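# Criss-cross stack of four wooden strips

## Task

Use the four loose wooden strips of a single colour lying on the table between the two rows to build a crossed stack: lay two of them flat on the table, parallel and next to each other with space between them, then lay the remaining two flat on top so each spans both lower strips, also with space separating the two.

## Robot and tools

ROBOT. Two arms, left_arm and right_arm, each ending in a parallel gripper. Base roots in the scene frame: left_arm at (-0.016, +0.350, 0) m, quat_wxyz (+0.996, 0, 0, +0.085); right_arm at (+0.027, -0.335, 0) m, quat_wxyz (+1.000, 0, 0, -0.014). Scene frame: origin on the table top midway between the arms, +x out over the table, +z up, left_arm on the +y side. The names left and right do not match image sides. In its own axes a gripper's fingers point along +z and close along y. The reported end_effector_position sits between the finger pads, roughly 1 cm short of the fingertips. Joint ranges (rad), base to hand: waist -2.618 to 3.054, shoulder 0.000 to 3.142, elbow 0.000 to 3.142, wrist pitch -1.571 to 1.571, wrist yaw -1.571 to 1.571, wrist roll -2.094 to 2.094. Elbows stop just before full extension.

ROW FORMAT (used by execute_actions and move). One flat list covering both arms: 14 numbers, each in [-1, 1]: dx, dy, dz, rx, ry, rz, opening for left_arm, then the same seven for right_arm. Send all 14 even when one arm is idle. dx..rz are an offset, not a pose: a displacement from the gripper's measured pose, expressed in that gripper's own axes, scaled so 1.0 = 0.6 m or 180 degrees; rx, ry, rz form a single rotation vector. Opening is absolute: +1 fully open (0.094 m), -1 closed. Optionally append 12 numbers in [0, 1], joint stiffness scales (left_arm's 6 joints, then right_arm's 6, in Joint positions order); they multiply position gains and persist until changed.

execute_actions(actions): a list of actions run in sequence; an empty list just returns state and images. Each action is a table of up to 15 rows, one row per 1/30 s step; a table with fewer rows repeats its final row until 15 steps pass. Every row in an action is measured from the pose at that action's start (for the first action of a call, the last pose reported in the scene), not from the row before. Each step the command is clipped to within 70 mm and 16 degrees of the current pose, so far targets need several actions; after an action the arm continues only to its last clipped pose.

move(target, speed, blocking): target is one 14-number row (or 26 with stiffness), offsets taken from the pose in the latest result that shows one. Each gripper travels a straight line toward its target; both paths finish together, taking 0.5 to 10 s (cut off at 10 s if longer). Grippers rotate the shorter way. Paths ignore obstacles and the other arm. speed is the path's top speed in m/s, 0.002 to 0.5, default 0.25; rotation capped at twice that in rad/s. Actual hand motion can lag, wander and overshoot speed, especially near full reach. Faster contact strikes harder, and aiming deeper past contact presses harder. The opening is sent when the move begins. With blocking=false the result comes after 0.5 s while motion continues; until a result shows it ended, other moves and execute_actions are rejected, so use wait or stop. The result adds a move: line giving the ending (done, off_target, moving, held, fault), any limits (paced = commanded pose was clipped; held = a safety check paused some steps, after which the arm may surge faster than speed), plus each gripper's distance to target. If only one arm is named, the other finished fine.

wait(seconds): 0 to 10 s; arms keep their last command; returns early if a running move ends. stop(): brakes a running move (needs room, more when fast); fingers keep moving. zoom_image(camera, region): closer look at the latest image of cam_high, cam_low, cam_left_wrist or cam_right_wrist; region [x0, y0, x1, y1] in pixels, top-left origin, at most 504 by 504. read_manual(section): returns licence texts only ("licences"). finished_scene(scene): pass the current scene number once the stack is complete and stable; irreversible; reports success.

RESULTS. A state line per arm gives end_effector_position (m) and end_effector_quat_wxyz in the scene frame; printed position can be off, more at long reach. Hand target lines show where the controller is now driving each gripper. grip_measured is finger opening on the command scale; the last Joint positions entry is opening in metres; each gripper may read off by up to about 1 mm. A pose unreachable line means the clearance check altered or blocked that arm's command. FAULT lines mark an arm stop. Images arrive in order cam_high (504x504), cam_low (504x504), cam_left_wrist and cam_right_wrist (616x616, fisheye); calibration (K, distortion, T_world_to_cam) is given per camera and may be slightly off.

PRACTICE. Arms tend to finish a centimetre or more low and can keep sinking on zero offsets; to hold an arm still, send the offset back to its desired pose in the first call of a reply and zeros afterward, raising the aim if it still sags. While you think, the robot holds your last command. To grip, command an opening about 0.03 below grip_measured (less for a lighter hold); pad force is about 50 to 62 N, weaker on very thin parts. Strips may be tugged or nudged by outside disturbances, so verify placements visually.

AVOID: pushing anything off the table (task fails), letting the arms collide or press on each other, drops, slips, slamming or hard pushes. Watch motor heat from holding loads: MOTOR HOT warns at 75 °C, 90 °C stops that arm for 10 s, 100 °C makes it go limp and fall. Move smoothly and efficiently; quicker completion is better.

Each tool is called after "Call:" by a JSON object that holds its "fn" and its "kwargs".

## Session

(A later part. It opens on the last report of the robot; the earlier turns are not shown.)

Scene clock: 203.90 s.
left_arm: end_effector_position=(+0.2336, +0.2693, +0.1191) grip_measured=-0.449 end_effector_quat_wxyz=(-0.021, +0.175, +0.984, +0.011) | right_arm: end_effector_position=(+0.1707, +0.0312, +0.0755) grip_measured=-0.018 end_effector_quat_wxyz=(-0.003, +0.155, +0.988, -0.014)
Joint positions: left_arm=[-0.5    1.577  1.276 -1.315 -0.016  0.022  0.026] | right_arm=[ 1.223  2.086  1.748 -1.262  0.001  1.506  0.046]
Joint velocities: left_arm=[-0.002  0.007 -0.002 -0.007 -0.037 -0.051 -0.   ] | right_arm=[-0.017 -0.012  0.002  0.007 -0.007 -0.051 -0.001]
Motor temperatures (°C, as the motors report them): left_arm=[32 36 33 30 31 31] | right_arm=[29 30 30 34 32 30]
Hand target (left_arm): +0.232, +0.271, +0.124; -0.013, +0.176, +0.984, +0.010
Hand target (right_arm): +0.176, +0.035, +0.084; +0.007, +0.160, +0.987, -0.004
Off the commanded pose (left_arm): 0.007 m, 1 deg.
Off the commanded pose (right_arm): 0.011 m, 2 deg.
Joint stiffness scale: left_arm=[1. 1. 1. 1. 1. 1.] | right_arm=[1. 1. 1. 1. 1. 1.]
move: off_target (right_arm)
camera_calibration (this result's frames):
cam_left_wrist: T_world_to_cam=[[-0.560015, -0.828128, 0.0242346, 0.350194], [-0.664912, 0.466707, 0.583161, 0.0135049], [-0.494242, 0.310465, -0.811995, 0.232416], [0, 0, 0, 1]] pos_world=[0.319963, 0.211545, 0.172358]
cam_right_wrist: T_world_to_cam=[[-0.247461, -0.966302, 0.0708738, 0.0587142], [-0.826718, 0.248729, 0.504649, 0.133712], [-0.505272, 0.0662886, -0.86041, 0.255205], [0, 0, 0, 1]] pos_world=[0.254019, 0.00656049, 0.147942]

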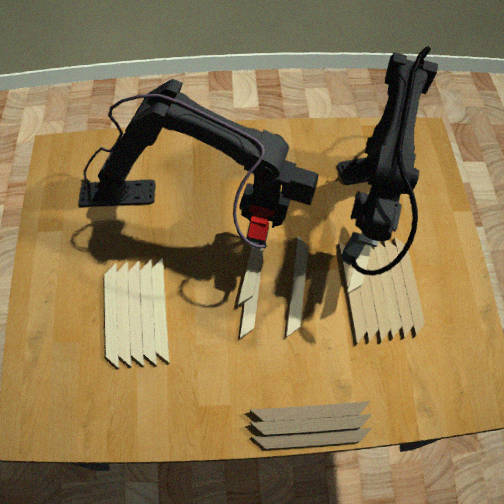

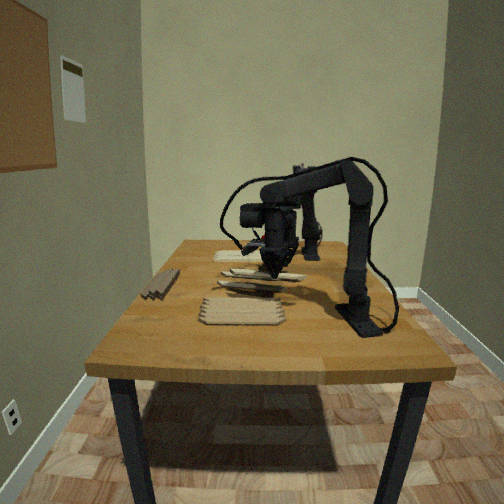

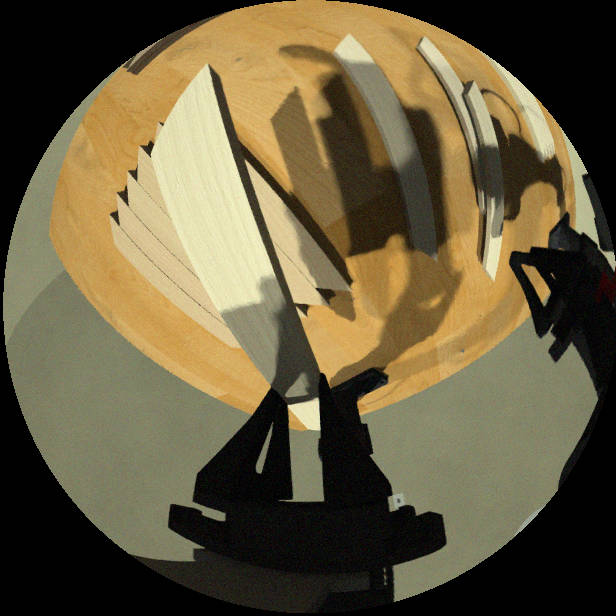

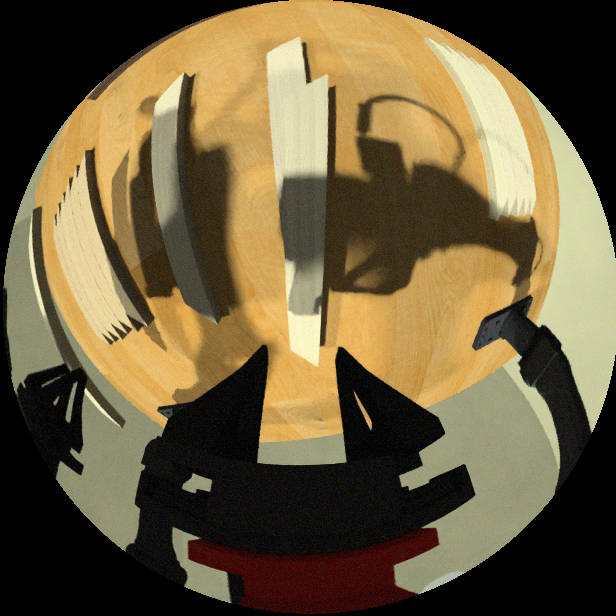

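Call:
{"fn": "zoom_image", "kwargs": {"camera": "cam_right_wrist", "region": [230, 220, 390, 390]}}

Call:
{"fn": "zoom_image", "kwargs": {"camera": "cam_right_wrist", "region": [130, 20, 370, 340]}}

Region (230, 220, 390, 390) of cam_right_wrist's 616x616 image, scaled by 2.965, with more detail than that image has; it fills the left 474 columns of this view, and the rest is white.

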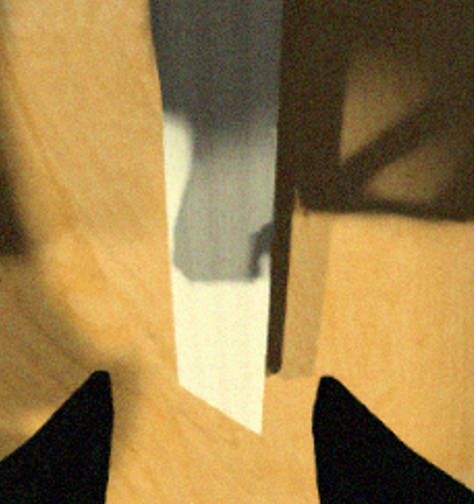

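Region (130, 20, 370, 340) of cam_right_wrist's 616x616 image, scaled by 1.575, with more detail than that image has; it fills the left 378 columns of this view, and the rest is white.

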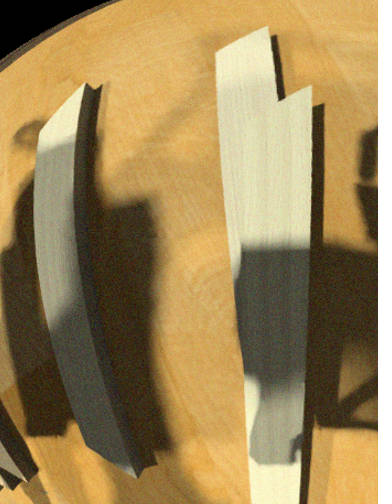

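Call:
{"fn": "move", "kwargs": {"target": [0,0,0,0,0,0,-0.468,0.022,-0.0102,0.0795,-0.0091,-0.0008,-0.0152,-0.02], "speed": 0.1}}

Scene clock: 219.77 s.
left_arm: end_effector_position=(+0.2335, +0.2693, +0.1191) grip_measured=-0.449 end_effector_quat_wxyz=(-0.021, +0.176, +0.984, +0.011) | right_arm: end_effector_position=(+0.1581, +0.0266, +0.0239) grip_measured=-0.018 end_effector_quat_wxyz=(-0.003, +0.139, +0.990, -0.010)
Joint positions: left_arm=[-0.5    1.577  1.276 -1.315 -0.016  0.024  0.026] | right_arm=[ 1.248  2.086  1.539 -1.046 -0.002  1.498  0.046]
Joint velocities: left_arm=[-0.002 -0.002  0.012 -0.007 -0.022  0.022  0.001] | right_arm=[-0.032 -0.007  0.012 -0.095 -0.007  0.066  0.001]
Motor temperatures (°C, as the motors report them): left_arm=[32 35 33 30 31 31] | right_arm=[29 31 31 33 32 30]
Hand target (left_arm): +0.234, +0.269, +0.119; -0.021, +0.175, +0.984, +0.011
Hand target (right_arm): +0.156, +0.029, +0.028; +0.001, +0.132, +0.991, -0.001
Off the commanded pose (left_arm): 0.000 m, 0 deg.
Off the commanded pose (right_arm): 0.005 m, 1 deg.
Joint stiffness scale: left_arm=[1. 1. 1. 1. 1. 1.] | right_arm=[1. 1. 1. 1. 1. 1.]
move: done
camera_calibration (this result's frames):
cam_left_wrist: T_world_to_cam=[[-0.561897, -0.826846, 0.0244448, 0.350238], [-0.663593, 0.468205, 0.583463, 0.0126813], [-0.493879, 0.311624, -0.811772, 0.231942], [0, 0, 0, 1]] pos_world=[0.319764, 0.211377, 0.172323]
cam_right_wrist: T_world_to_cam=[[-0.215314, -0.97449, 0.0633257, 0.0501126], [-0.834378, 0.217274, 0.506562, 0.152496], [-0.507399, 0.0562322, -0.859875, 0.205333], [0, 0, 0, 1]] pos_world=[0.242215, 0.00415439, 0.0961385]

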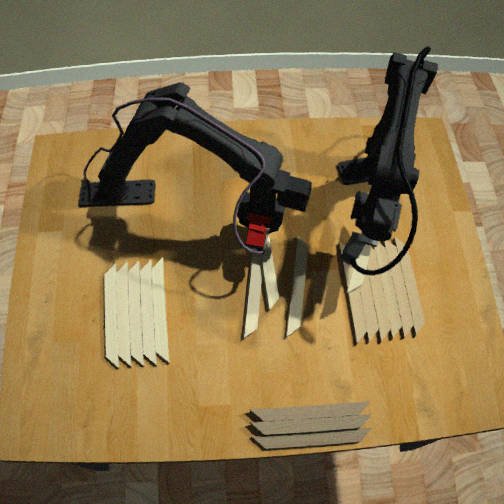

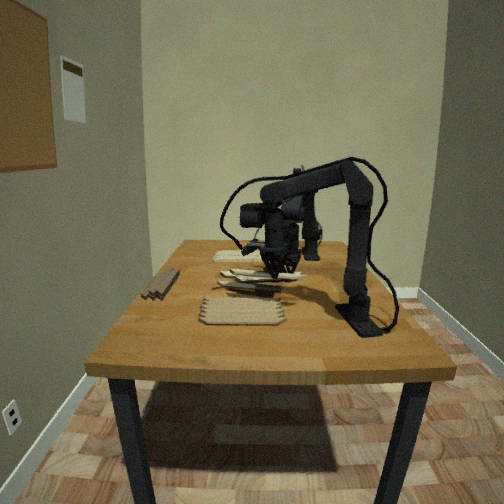

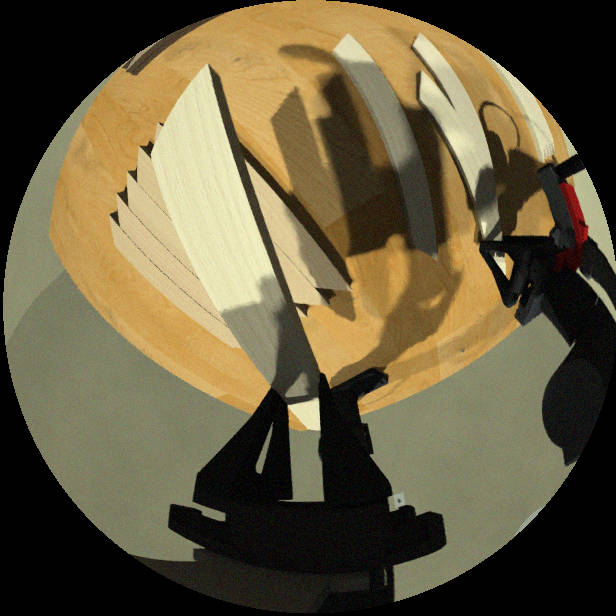

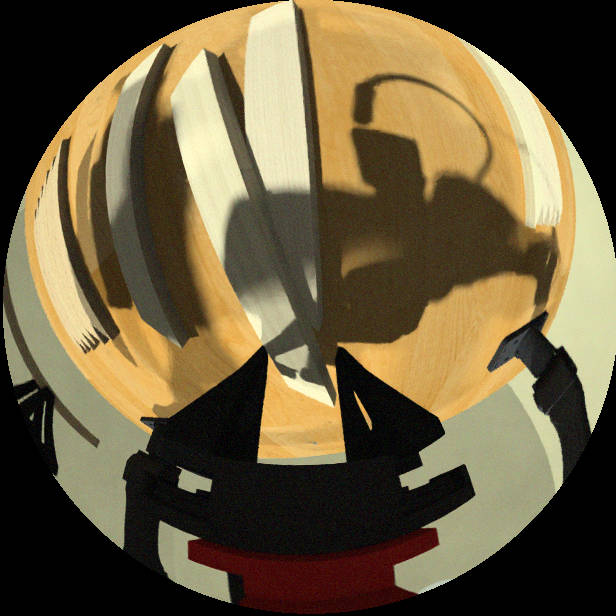

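Call:
{"fn": "zoom_image", "kwargs": {"camera": "cam_right_wrist", "region": [220, 270, 380, 430]}}

Call:
{"fn": "zoom_image", "kwargs": {"camera": "cam_right_wrist", "region": [90, 0, 390, 420]}}

Call:
{"fn": "zoom_image", "kwargs": {"camera": "cam_high", "region": [210, 200, 340, 350]}}

Region (220, 270, 380, 430) of cam_right_wrist's 616x616 image, scaled by 3.150, with more detail than that image has.

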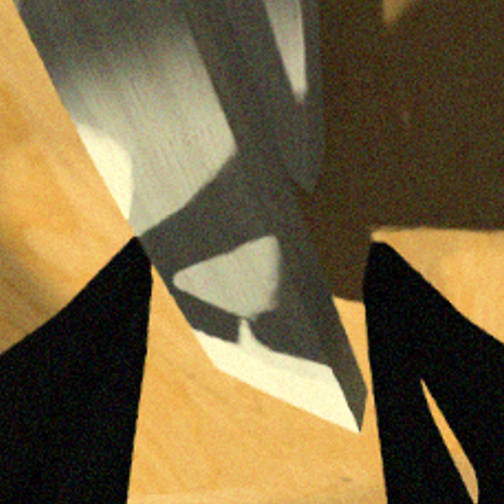

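Region (90, 0, 390, 420) of cam_right_wrist's 616x616 image, scaled by 1.200, with more detail than that image has; it fills the left 360 columns of this view, and the rest is white.

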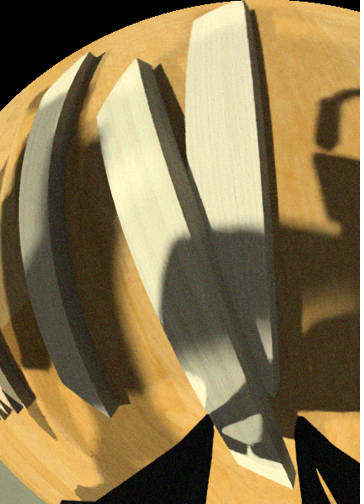

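Region (210, 200, 340, 350) of cam_high's 504x504 image, scaled by 3.360, with more detail than that image has; it fills the left 437 columns of this view, and the rest is white.

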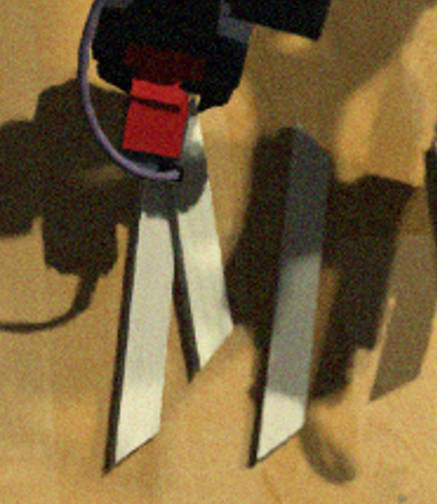

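Call:
{"fn": "move", "kwargs": {"target": [0,0,0,0,0,0,-0.468,0,0,-0.055,0,0,-0.117,-0.02], "speed": 0.15}}

Scene clock: 235.53 s.
left_arm: end_effector_position=(+0.2335, +0.2693, +0.1191) grip_measured=-0.449 end_effector_quat_wxyz=(-0.021, +0.176, +0.984, +0.011) | right_arm: end_effector_position=(+0.1558, +0.0209, +0.0381) grip_measured=-0.018 end_effector_quat_wxyz=(-0.014, -0.040, +0.999, -0.028)
Joint positions: left_arm=[-0.5    1.577  1.276 -1.315 -0.016  0.024  0.026] | right_arm=[ 1.248  2.086  1.596 -1.144 -0.003  1.139  0.046]
Joint velocities: left_arm=[-0.002 -0.007  0.017  0.037 -0.037  0.022 -0.001] | right_arm=[ 0.002 -0.007 -0.002 -0.007  0.007 -0.066 -0.002]
Motor temperatures (°C, as the motors report them): left_arm=[32 34 33 30 31 31] | right_arm=[29 32 30 33 32 30]
Hand target (left_arm): +0.234, +0.269, +0.119; -0.021, +0.176, +0.984, +0.011
Hand target (right_arm): +0.158, +0.026, +0.057; -0.005, -0.044, +0.999, -0.010
Off the commanded pose (left_arm): 0.000 m, 0 deg.
Off the commanded pose (right_arm): 0.020 m, 2 deg.
Joint stiffness scale: left_arm=[1. 1. 1. 1. 1. 1.] | right_arm=[1. 1. 1. 1. 1. 1.]
move: off_target (right_arm)
camera_calibration (this result's frames):
cam_left_wrist: T_world_to_cam=[[-0.561897, -0.826846, 0.0244448, 0.350238], [-0.663593, 0.468205, 0.583463, 0.0126813], [-0.493879, 0.311624, -0.811772, 0.231942], [0, 0, 0, 1]] pos_world=[0.319764, 0.211377, 0.172323]
cam_right_wrist: T_world_to_cam=[[0.142283, -0.985221, 0.0953681, -0.0135802], [-0.845607, -0.0709065, 0.529076, 0.151446], [-0.514494, -0.155922, -0.843198, 0.221568], [0, 0, 0, 1]] pos_world=[0.243991, 0.0319063, 0.107994]

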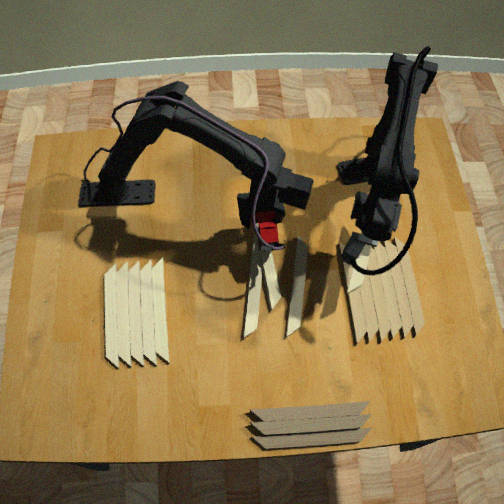

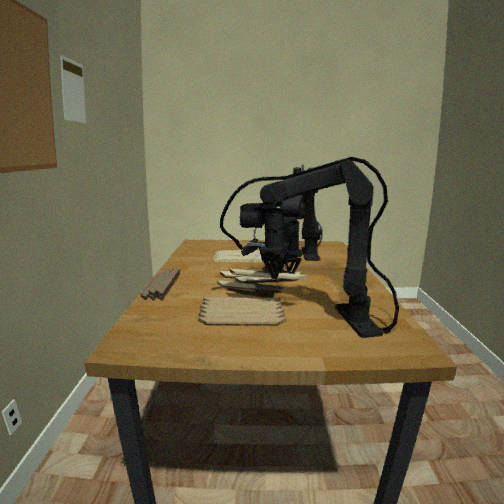

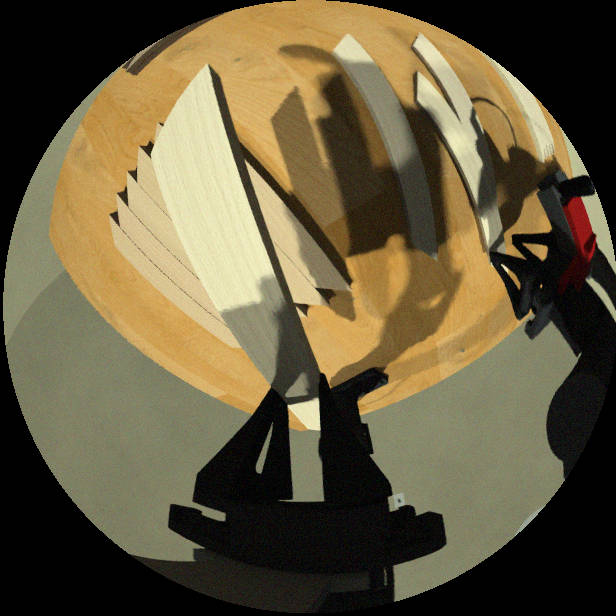

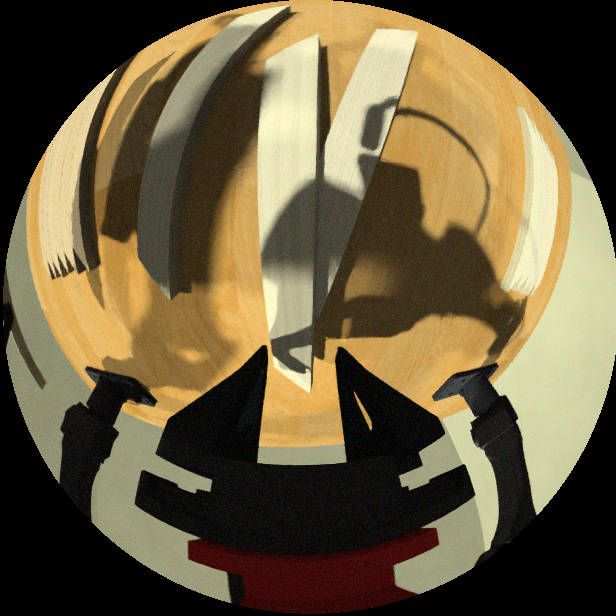

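Call:
{"fn": "zoom_image", "kwargs": {"camera": "cam_right_wrist", "region": [230, 250, 390, 410]}}

Region (230, 250, 390, 410) of cam_right_wrist's 616x616 image, scaled by 3.150, with more detail than that image has.

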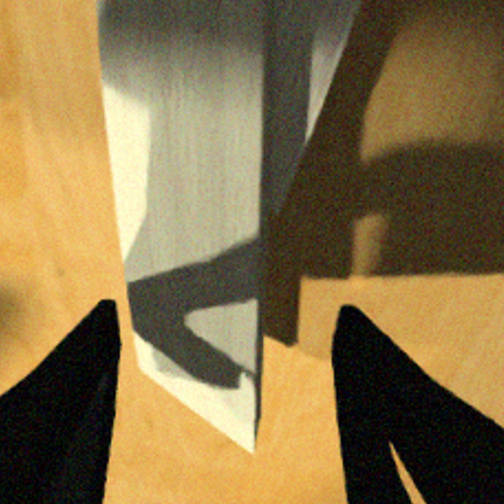

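Call:
{"fn": "move", "kwargs": {"target": [0,0,0,0,0,0,-0.468,-0.0035,0.0135,0.0177,-0.0169,0.0067,-0.0138,-0.02], "speed": 0.08}}

Scene clock: 248.13 s.
left_arm: end_effector_position=(+0.2335, +0.2693, +0.1191) grip_measured=-0.449 end_effector_quat_wxyz=(-0.021, +0.176, +0.984, +0.011) | right_arm: end_effector_position=(+0.1535, +0.0296, +0.0315) grip_measured=-0.018 end_effector_quat_wxyz=(-0.026, -0.062, +0.998, -0.003)
Joint positions: left_arm=[-0.5    1.577  1.276 -1.315 -0.016  0.024  0.026] | right_arm=[ 1.242  2.086  1.569 -1.081 -0.045  1.089  0.046]
Joint velocities: left_arm=[-0.002  0.007 -0.002 -0.007 -0.007  0.007 -0.001] | right_arm=[-0.007 -0.022  0.002  0.022  0.022 -0.037 -0.001]
Motor temperatures (°C, as the motors report them): left_arm=[32 34 33 29 31 31] | right_arm=[29 33 31 33 32 30]
Hand target (left_arm): +0.234, +0.269, +0.119; -0.021, +0.176, +0.984, +0.011
Hand target (right_arm): +0.157, +0.029, +0.027; -0.026, -0.061, +0.998, -0.002
Off the commanded pose (left_arm): 0.000 m, 0 deg.
Off the commanded pose (right_arm): 0.006 m, 0 deg.
Joint stiffness scale: left_arm=[1. 1. 1. 1. 1. 1.] | right_arm=[1. 1. 1. 1. 1. 1.]
move: done
camera_calibration (this result's frames):
cam_left_wrist: T_world_to_cam=[[-0.561897, -0.826846, 0.0244448, 0.350238], [-0.663593, 0.468205, 0.583463, 0.0126813], [-0.493879, 0.311624, -0.811772, 0.231942], [0, 0, 0, 1]] pos_world=[0.319764, 0.211377, 0.172323]
cam_right_wrist: T_world_to_cam=[[0.186224, -0.981646, 0.0411306, -0.00916597], [-0.826389, -0.133853, 0.54696, 0.152017], [-0.531415, -0.135847, -0.836148, 0.217942], [0, 0, 0, 1]] pos_world=[0.24315, 0.0409569, 0.0994616]

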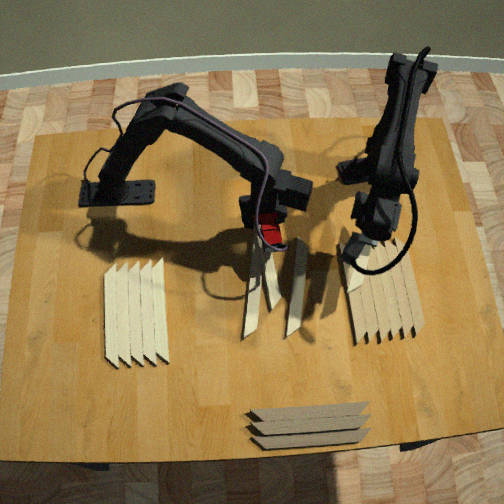

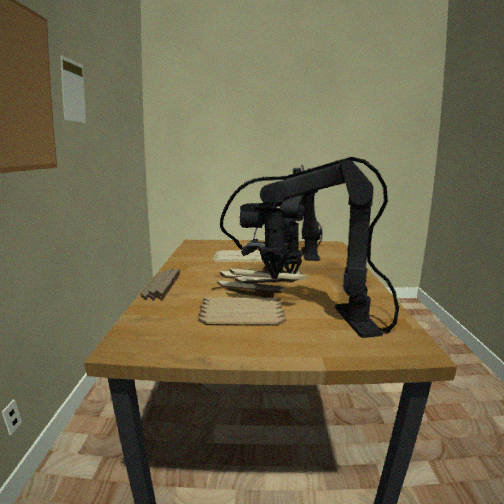

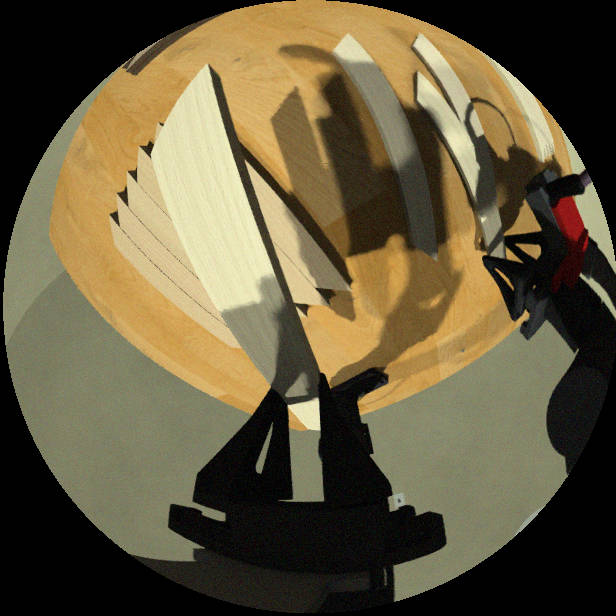

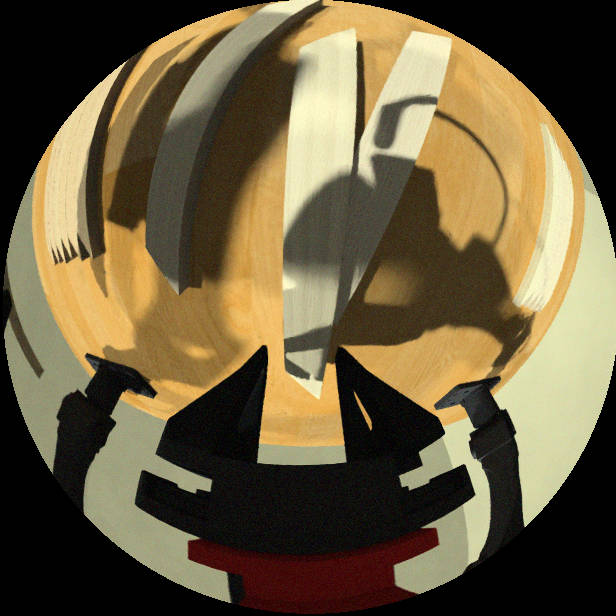

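Call:
{"fn": "move", "kwargs": {"target": [0,0,0,0,0,0,-0.468,-0.0094,-0.007,0.0187,0,0,0,-0.02], "speed": 0.06}}

Scene clock: 251.43 s.
left_arm: end_effector_position=(+0.2335, +0.2693, +0.1191) grip_measured=-0.449 end_effector_quat_wxyz=(-0.021, +0.176, +0.984, +0.011) | right_arm: end_effector_position=(+0.1554, +0.0272, +0.0256) grip_measured=-0.018 end_effector_quat_wxyz=(-0.026, -0.063, +0.998, -0.002)
Joint positions: left_arm=[-0.5    1.577  1.276 -1.315 -0.016  0.024  0.026] | right_arm=[ 1.235  2.086  1.545 -1.056 -0.046  1.079  0.046]
Joint velocities: left_arm=[-0.002 -0.007  0.017  0.022  0.007  0.022  0.001] | right_arm=[-0.012  0.017 -0.022  0.066  0.007  0.037 -0.   ]
Motor temperatures (°C, as the motors report them): left_arm=[32 34 33 29 31 31] | right_arm=[29 33 31 33 32 30]
Hand target (left_arm): +0.234, +0.269, +0.119; -0.021, +0.176, +0.984, +0.011
Hand target (right_arm): +0.159, +0.026, +0.020; -0.026, -0.062, +0.998, -0.003
Off the commanded pose (left_arm): 0.000 m, 0 deg.
Off the commanded pose (right_arm): 0.007 m, 0 deg.
Joint stiffness scale: left_arm=[1. 1. 1. 1. 1. 1.] | right_arm=[1. 1. 1. 1. 1. 1.]
move: done
camera_calibration (this result's frames):
cam_left_wrist: T_world_to_cam=[[-0.561897, -0.826846, 0.0244448, 0.350238], [-0.663593, 0.468205, 0.583463, 0.0126813], [-0.493879, 0.311624, -0.811772, 0.231942], [0, 0, 0, 1]] pos_world=[0.319764, 0.211377, 0.172323]
cam_right_wrist: T_world_to_cam=[[0.18847, -0.981276, 0.0397125, -0.0119295], [-0.82553, -0.136393, 0.547628, 0.156338], [-0.531958, -0.135995, -0.835779, 0.213838], [0, 0, 0, 1]] pos_world=[0.245063, 0.0386983, 0.0935796]

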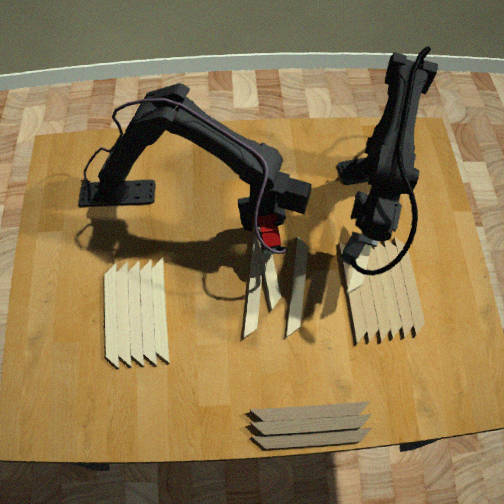

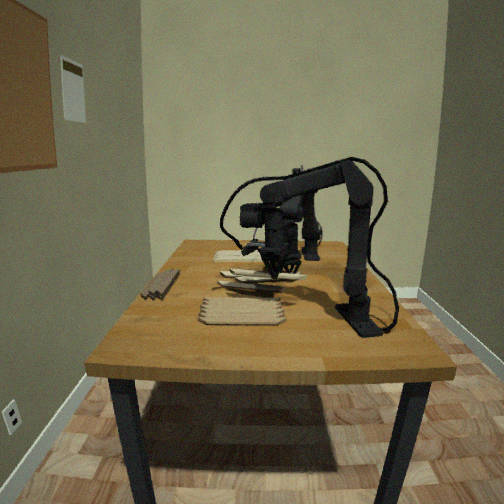

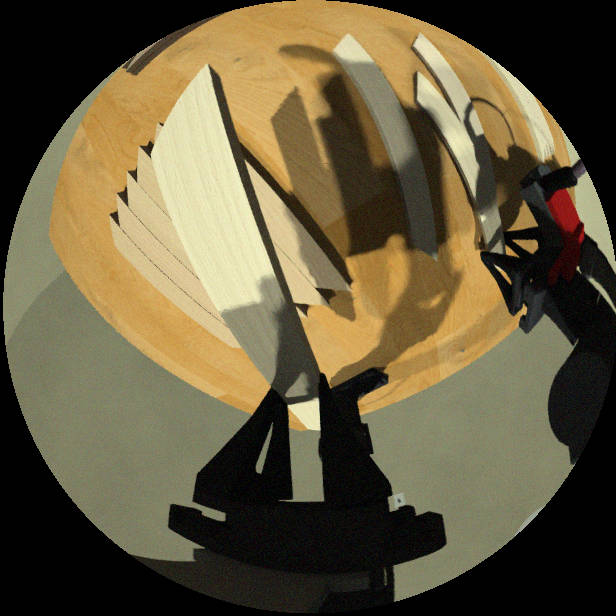

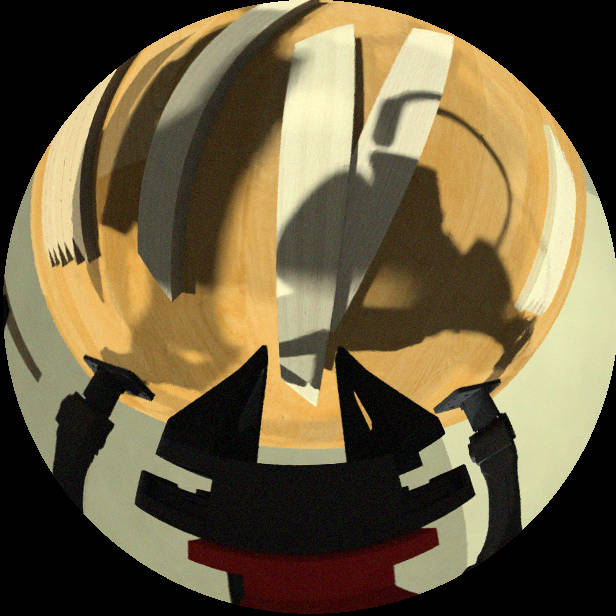

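Call:
{"fn": "execute_actions", "kwargs": {"actions": []}}

Scene clock: 259.53 s.
left_arm: end_effector_position=(+0.2335, +0.2693, +0.1191) grip_measured=-0.449 end_effector_quat_wxyz=(-0.021, +0.176, +0.984, +0.011) | right_arm: end_effector_position=(+0.1555, +0.0276, +0.0256) grip_measured=-0.018 end_effector_quat_wxyz=(-0.026, -0.064, +0.998, -0.001)
Joint positions: left_arm=[-0.5    1.577  1.276 -1.315 -0.016  0.024  0.026] | right_arm=[ 1.235  2.086  1.545 -1.055 -0.046  1.078  0.046]
Joint velocities: left_arm=[ 0.007 -0.012  0.002 -0.022 -0.007 -0.022 -0.   ] | right_arm=[-0.007 -0.007 -0.012  0.022  0.037 -0.066 -0.001]
Motor temperatures (°C, as the motors report them): left_arm=[32 34 33 29 31 31] | right_arm=[29 32 31 33 32 30]
Hand target (left_arm): +0.234, +0.269, +0.119; -0.021, +0.176, +0.984, +0.011
Hand target (right_arm): +0.159, +0.026, +0.020; -0.026, -0.062, +0.998, -0.003
Off the commanded pose (left_arm): 0.000 m, 0 deg.
Off the commanded pose (right_arm): 0.007 m, 0 deg.
Joint stiffness scale: left_arm=[1. 1. 1. 1. 1. 1.] | right_arm=[1. 1. 1. 1. 1. 1.]
camera_calibration (this result's frames):
cam_left_wrist: T_world_to_cam=[[-0.561897, -0.826846, 0.0244448, 0.350238], [-0.663593, 0.468205, 0.583463, 0.0126813], [-0.493879, 0.311624, -0.811772, 0.231942], [0, 0, 0, 1]] pos_world=[0.319764, 0.211377, 0.172323]
cam_right_wrist: T_world_to_cam=[[0.189196, -0.981189, 0.0383766, -0.0116882], [-0.82572, -0.137824, 0.546983, 0.156589], [-0.531404, -0.135175, -0.836264, 0.213853], [0, 0, 0, 1]] pos_world=[0.245153, 0.0390211, 0.0936349]

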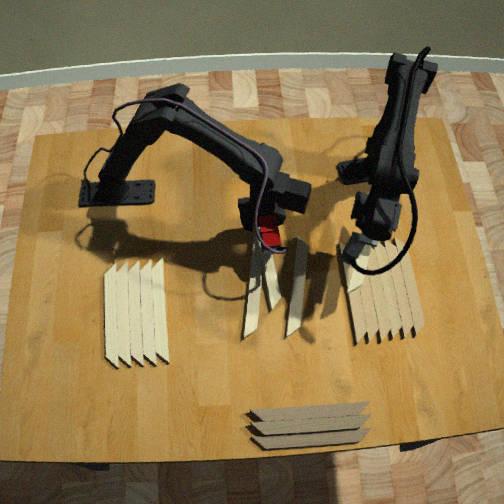

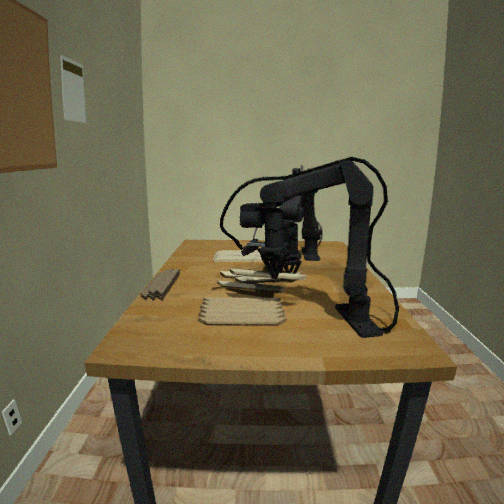

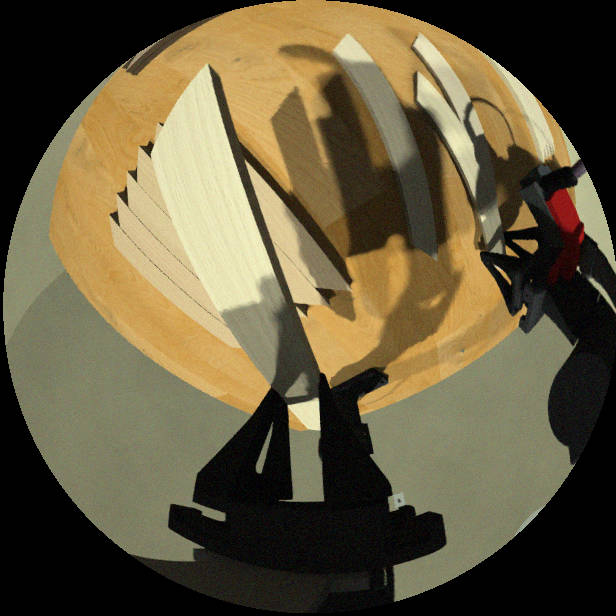

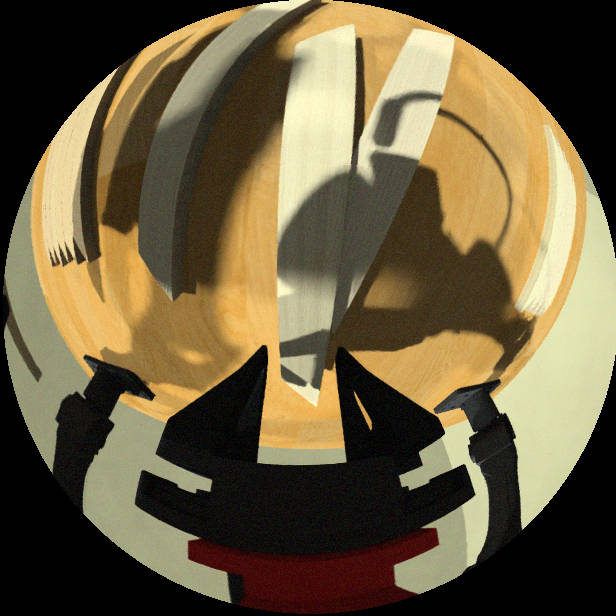

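Call:
{"fn": "execute_actions", "kwargs": {"actions": [[[0,0,0,0,0,0,-0.472, 0,0,0.004,0,0,0,-0.25],[0,0,0,0,0,0,-0.472, 0,0,0.004,0,0,0,-0.25],[0,0,0,0,0,0,-0.472, 0,0,0.004,0,0,0,-0.25],[0,0,0,0,0,0,-0.472, 0,0,0.004,0,0,0,-0.3],[0,0,0,0,0,0,-0.472, 0,0,0.004,0,0,0,-0.33],[0,0,0,0,0,0,-0.472, 0,0,0.004,0,0,0,-0.36],[0,0,0,0,0,0,-0.472, 0,0,0.004,0,0,0,-0.39],[0,0,0,0,0,0,-0.472, 0,0,0.004,0,0,0,-0.41],[0,0,0,0,0,0,-0.472, 0,0,0.004,0,0,0,-0.43],[0,0,0,0,0,0,-0.472, 0,0,0.004,0,0,0,-0.45],[0,0,0,0,0,0,-0.472, 0,0,0.004,0,0,0,-0.47]]]}}

Scene clock: 262.70 s.
left_arm: end_effector_position=(+0.2335, +0.2693, +0.1191) grip_measured=-0.450 end_effector_quat_wxyz=(-0.021, +0.176, +0.984, +0.011) | right_arm: end_effector_position=(+0.1555, +0.0276, +0.0256) grip_measured=-0.442 end_effector_quat_wxyz=(-0.026, -0.064, +0.998, -0.001)
Joint positions: left_arm=[-0.5    1.577  1.276 -1.315 -0.016  0.024  0.026] | right_arm=[ 1.235  2.086  1.545 -1.055 -0.046  1.078  0.026]
Joint velocities: left_arm=[-0.017 -0.012 -0.017 -0.007 -0.022 -0.007 -0.   ] | right_arm=[ 0.007  0.007 -0.022 -0.037 -0.007 -0.066  0.001]
Motor temperatures (°C, as the motors report them): left_arm=[32 34 33 29 31 31] | right_arm=[29 32 30 33 32 30]
Hand target (left_arm): +0.234, +0.269, +0.119; -0.021, +0.176, +0.984, +0.011
Hand target (right_arm): +0.155, +0.028, +0.023; -0.026, -0.064, +0.998, -0.002
Off the commanded pose (left_arm): 0.000 m, 0 deg.
Off the commanded pose (right_arm): 0.002 m, 0 deg.
Joint stiffness scale: left_arm=[1. 1. 1. 1. 1. 1.] | right_arm=[1. 1. 1. 1. 1. 1.]
camera_calibration (this result's frames):
cam_left_wrist: T_world_to_cam=[[-0.561897, -0.826846, 0.0244448, 0.350238], [-0.663593, 0.468205, 0.583463, 0.0126813], [-0.493879, 0.311624, -0.811772, 0.231942], [0, 0, 0, 1]] pos_world=[0.319764, 0.211377, 0.172323]
cam_right_wrist: T_world_to_cam=[[0.189196, -0.981189, 0.0383766, -0.0116882], [-0.82572, -0.137824, 0.546983, 0.156589], [-0.531404, -0.135175, -0.836264, 0.213853], [0, 0, 0, 1]] pos_world=[0.245153, 0.0390211, 0.0936349]

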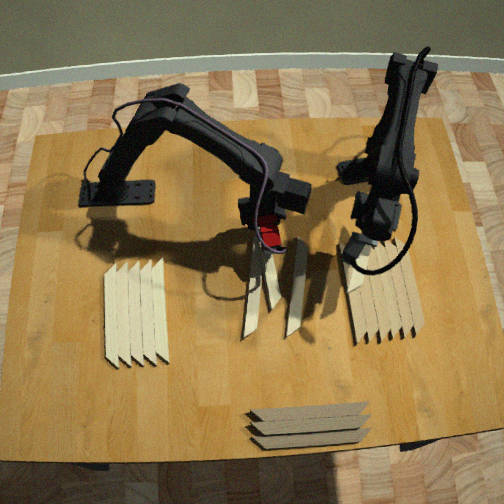

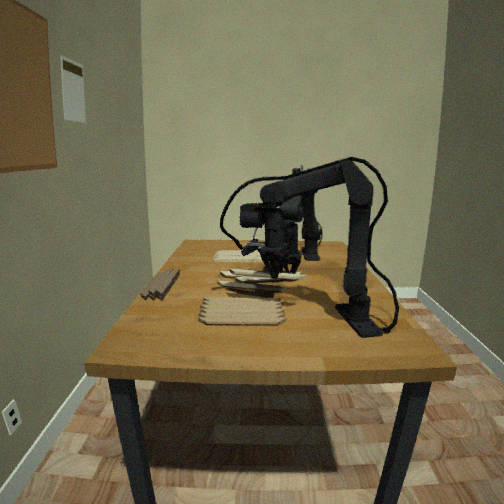

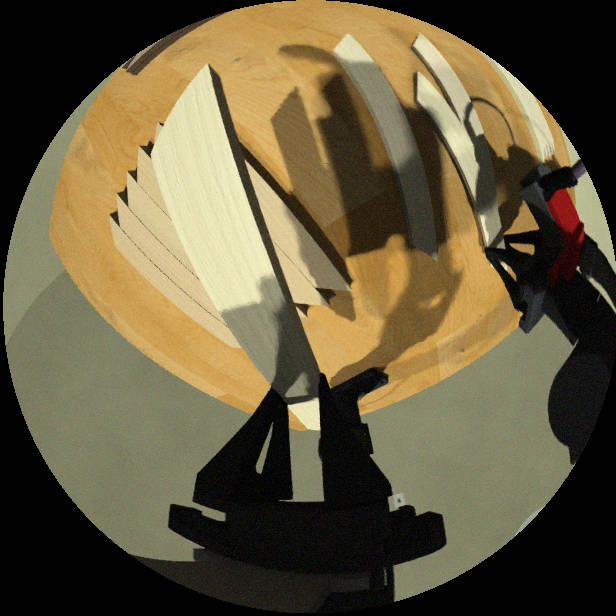

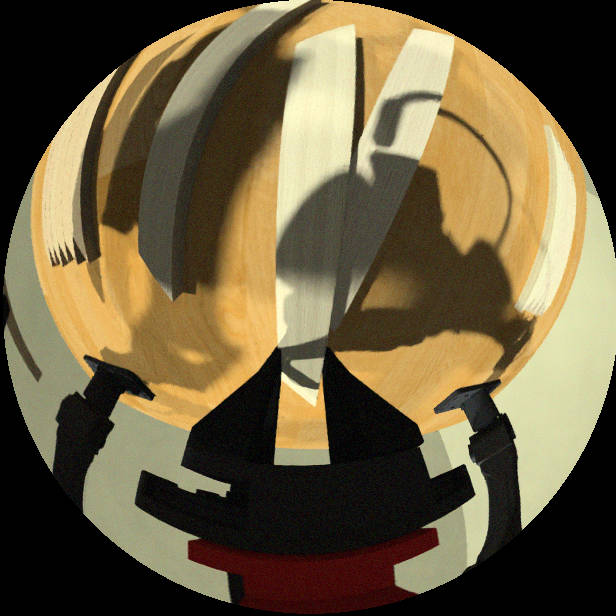

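Call:
{"fn": "move", "kwargs": {"target": [0,0,0,0,0,0,-0.472, 0,0,-0.1,0,0,0,-0.475], "speed": 0.08}}

Scene clock: 265.33 s.
left_arm: end_effector_position=(+0.2335, +0.2693, +0.1191) grip_measured=-0.450 end_effector_quat_wxyz=(-0.021, +0.176, +0.984, +0.011) | right_arm: end_effector_position=(+0.1535, +0.0243, +0.0704) grip_measured=-0.442 end_effector_quat_wxyz=(-0.034, -0.063, +0.997, -0.015)
Joint positions: left_arm=[-0.5    1.577  1.276 -1.315 -0.016  0.024  0.026] | right_arm=[ 1.235  2.065  1.694 -1.256 -0.05   1.078  0.026]
Joint velocities: left_arm=[-0.002  0.007  0.002 -0.022 -0.051 -0.051 -0.   ] | right_arm=[-0.007 -0.007 -0.017 -0.051 -0.022  0.007 -0.   ]
Motor temperatures (°C, as the motors report them): left_arm=[32 34 33 29 31 31] | right_arm=[29 32 31 33 32 30]
Hand target (left_arm): +0.234, +0.269, +0.119; -0.021, +0.176, +0.984, +0.011
Hand target (right_arm): +0.158, +0.027, +0.086; -0.026, -0.063, +0.998, -0.001
Off the commanded pose (left_arm): 0.000 m, 0 deg.
Off the commanded pose (right_arm): 0.016 m, 2 deg.
Joint stiffness scale: left_arm=[1. 1. 1. 1. 1. 1.] | right_arm=[1. 1. 1. 1. 1. 1.]
move: off_target (right_arm)
camera_calibration (this result's frames):
cam_left_wrist: T_world_to_cam=[[-0.561897, -0.826846, 0.0244448, 0.350238], [-0.663593, 0.468205, 0.583463, 0.0126813], [-0.493879, 0.311624, -0.811772, 0.231942], [0, 0, 0, 1]] pos_world=[0.319764, 0.211377, 0.172323]
cam_right_wrist: T_world_to_cam=[[0.189818, -0.979739, 0.0638862, -0.0181765], [-0.817348, -0.121634, 0.563158, 0.127222], [-0.543977, -0.159115, -0.823876, 0.251401], [0, 0, 0, 1]] pos_world=[0.244191, 0.0376679, 0.136638]

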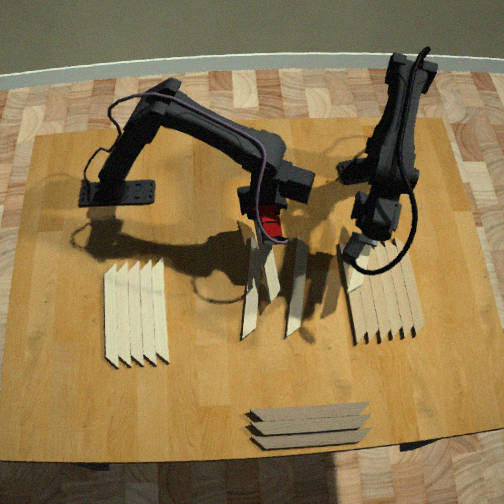

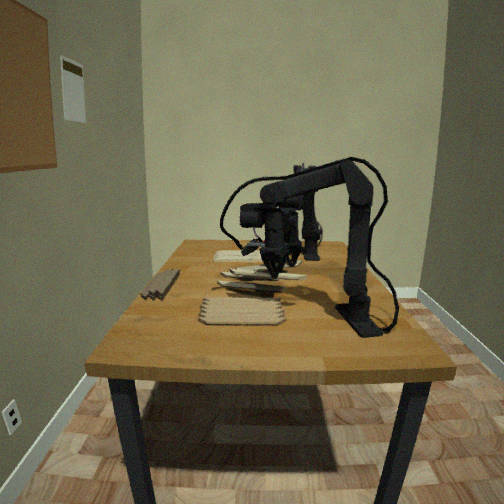

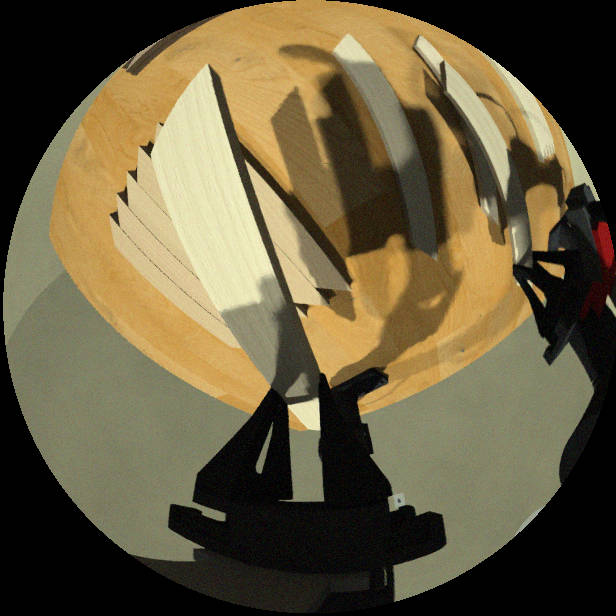

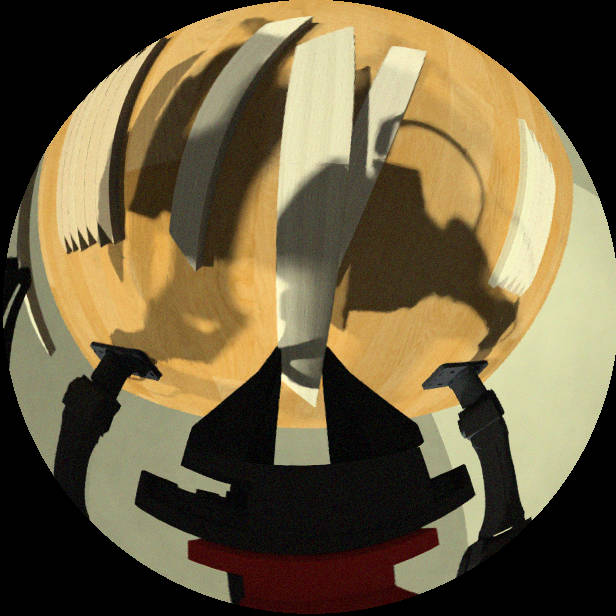

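Call:
{"fn": "move", "kwargs": {"target": [0,0,0,0,0,0,-0.472, -0.2678,-0.1392,-0.0228,0.0074,-0.0243,-0.407,-0.475], "speed": 0.25}}

Scene clock: 276.90 s.
left_arm: end_effector_position=(+0.2335, +0.2693, +0.1191) grip_measured=-0.450 end_effector_quat_wxyz=(-0.021, +0.176, +0.984, +0.011) | right_arm: end_effector_position=(+0.3177, -0.0417, +0.0673) grip_measured=-0.442 end_effector_quat_wxyz=(-0.010, -0.645, +0.764, +0.000)
Joint positions: left_arm=[-0.5    1.577  1.276 -1.315 -0.016  0.024  0.026] | right_arm=[ 0.815  2.162  1.834 -1.263 -0.003 -0.616  0.026]
Joint velocities: left_arm=[ 0.007 -0.012 -0.002 -0.051  0.037 -0.022 -0.001] | right_arm=[-0.007 -0.002 -0.012  0.051 -0.066 -0.007 -0.002]
Motor temperatures (°C, as the motors report them): left_arm=[32 34 33 29 31 31] | right_arm=[29 33 31 33 32 30]
Hand target (left_arm): +0.234, +0.269, +0.119; -0.021, +0.176, +0.984, +0.011
Hand target (right_arm): +0.322, -0.039, +0.075; -0.001, -0.646, +0.763, +0.004
Off the commanded pose (left_arm): 0.000 m, 0 deg.
Off the commanded pose (right_arm): 0.011 m, 1 deg.
Joint stiffness scale: left_arm=[1. 1. 1. 1. 1. 1.] | right_arm=[1. 1. 1. 1. 1. 1.]
move: off_target (right_arm)
camera_calibration (this result's frames):
cam_left_wrist: T_world_to_cam=[[-0.561897, -0.826846, 0.0244448, 0.350238], [-0.663593, 0.468205, 0.583463, 0.0126813], [-0.493879, 0.311624, -0.811772, 0.231942], [0, 0, 0, 1]] pos_world=[0.319764, 0.211377, 0.172323]
cam_right_wrist: T_world_to_cam=[[0.993931, -0.10662, 0.0270702, -0.330415], [-0.105266, -0.850454, 0.515409, 0.00167642], [-0.0319309, -0.515131, -0.856517, 0.152395], [0, 0, 0, 1]] pos_world=[0.333452, 0.0447002, 0.138609]

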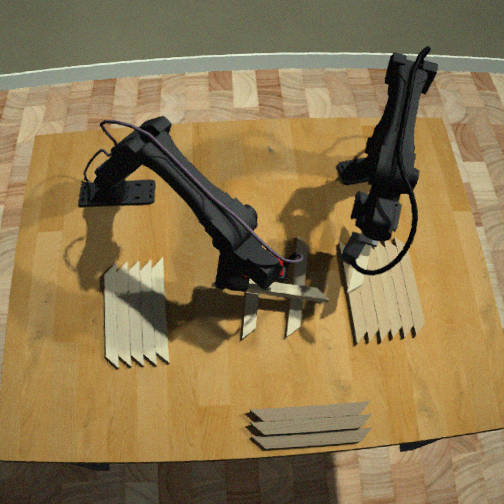

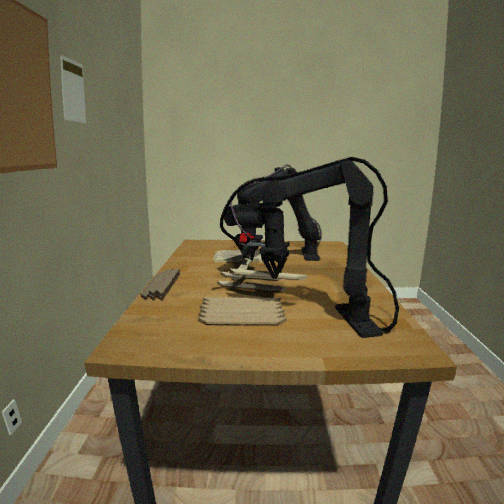

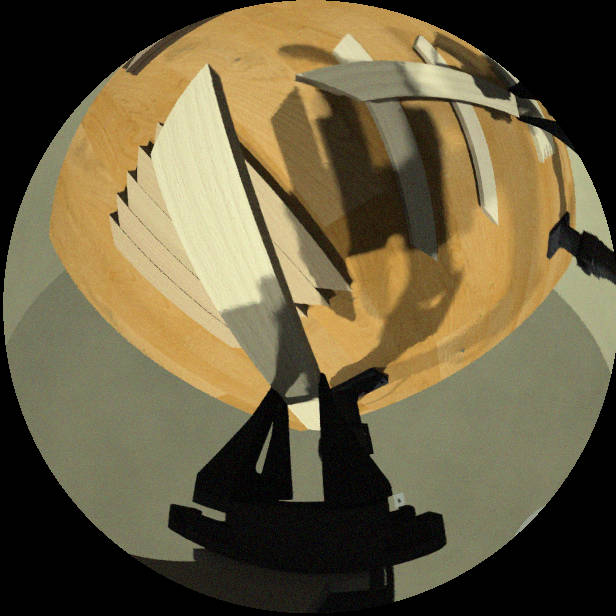

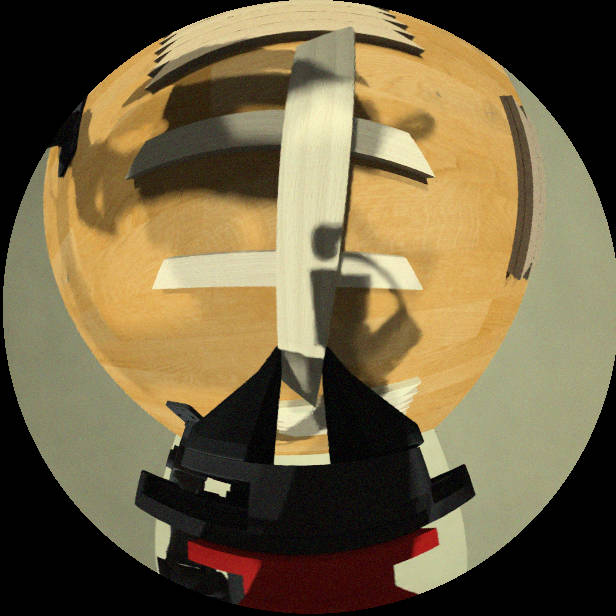

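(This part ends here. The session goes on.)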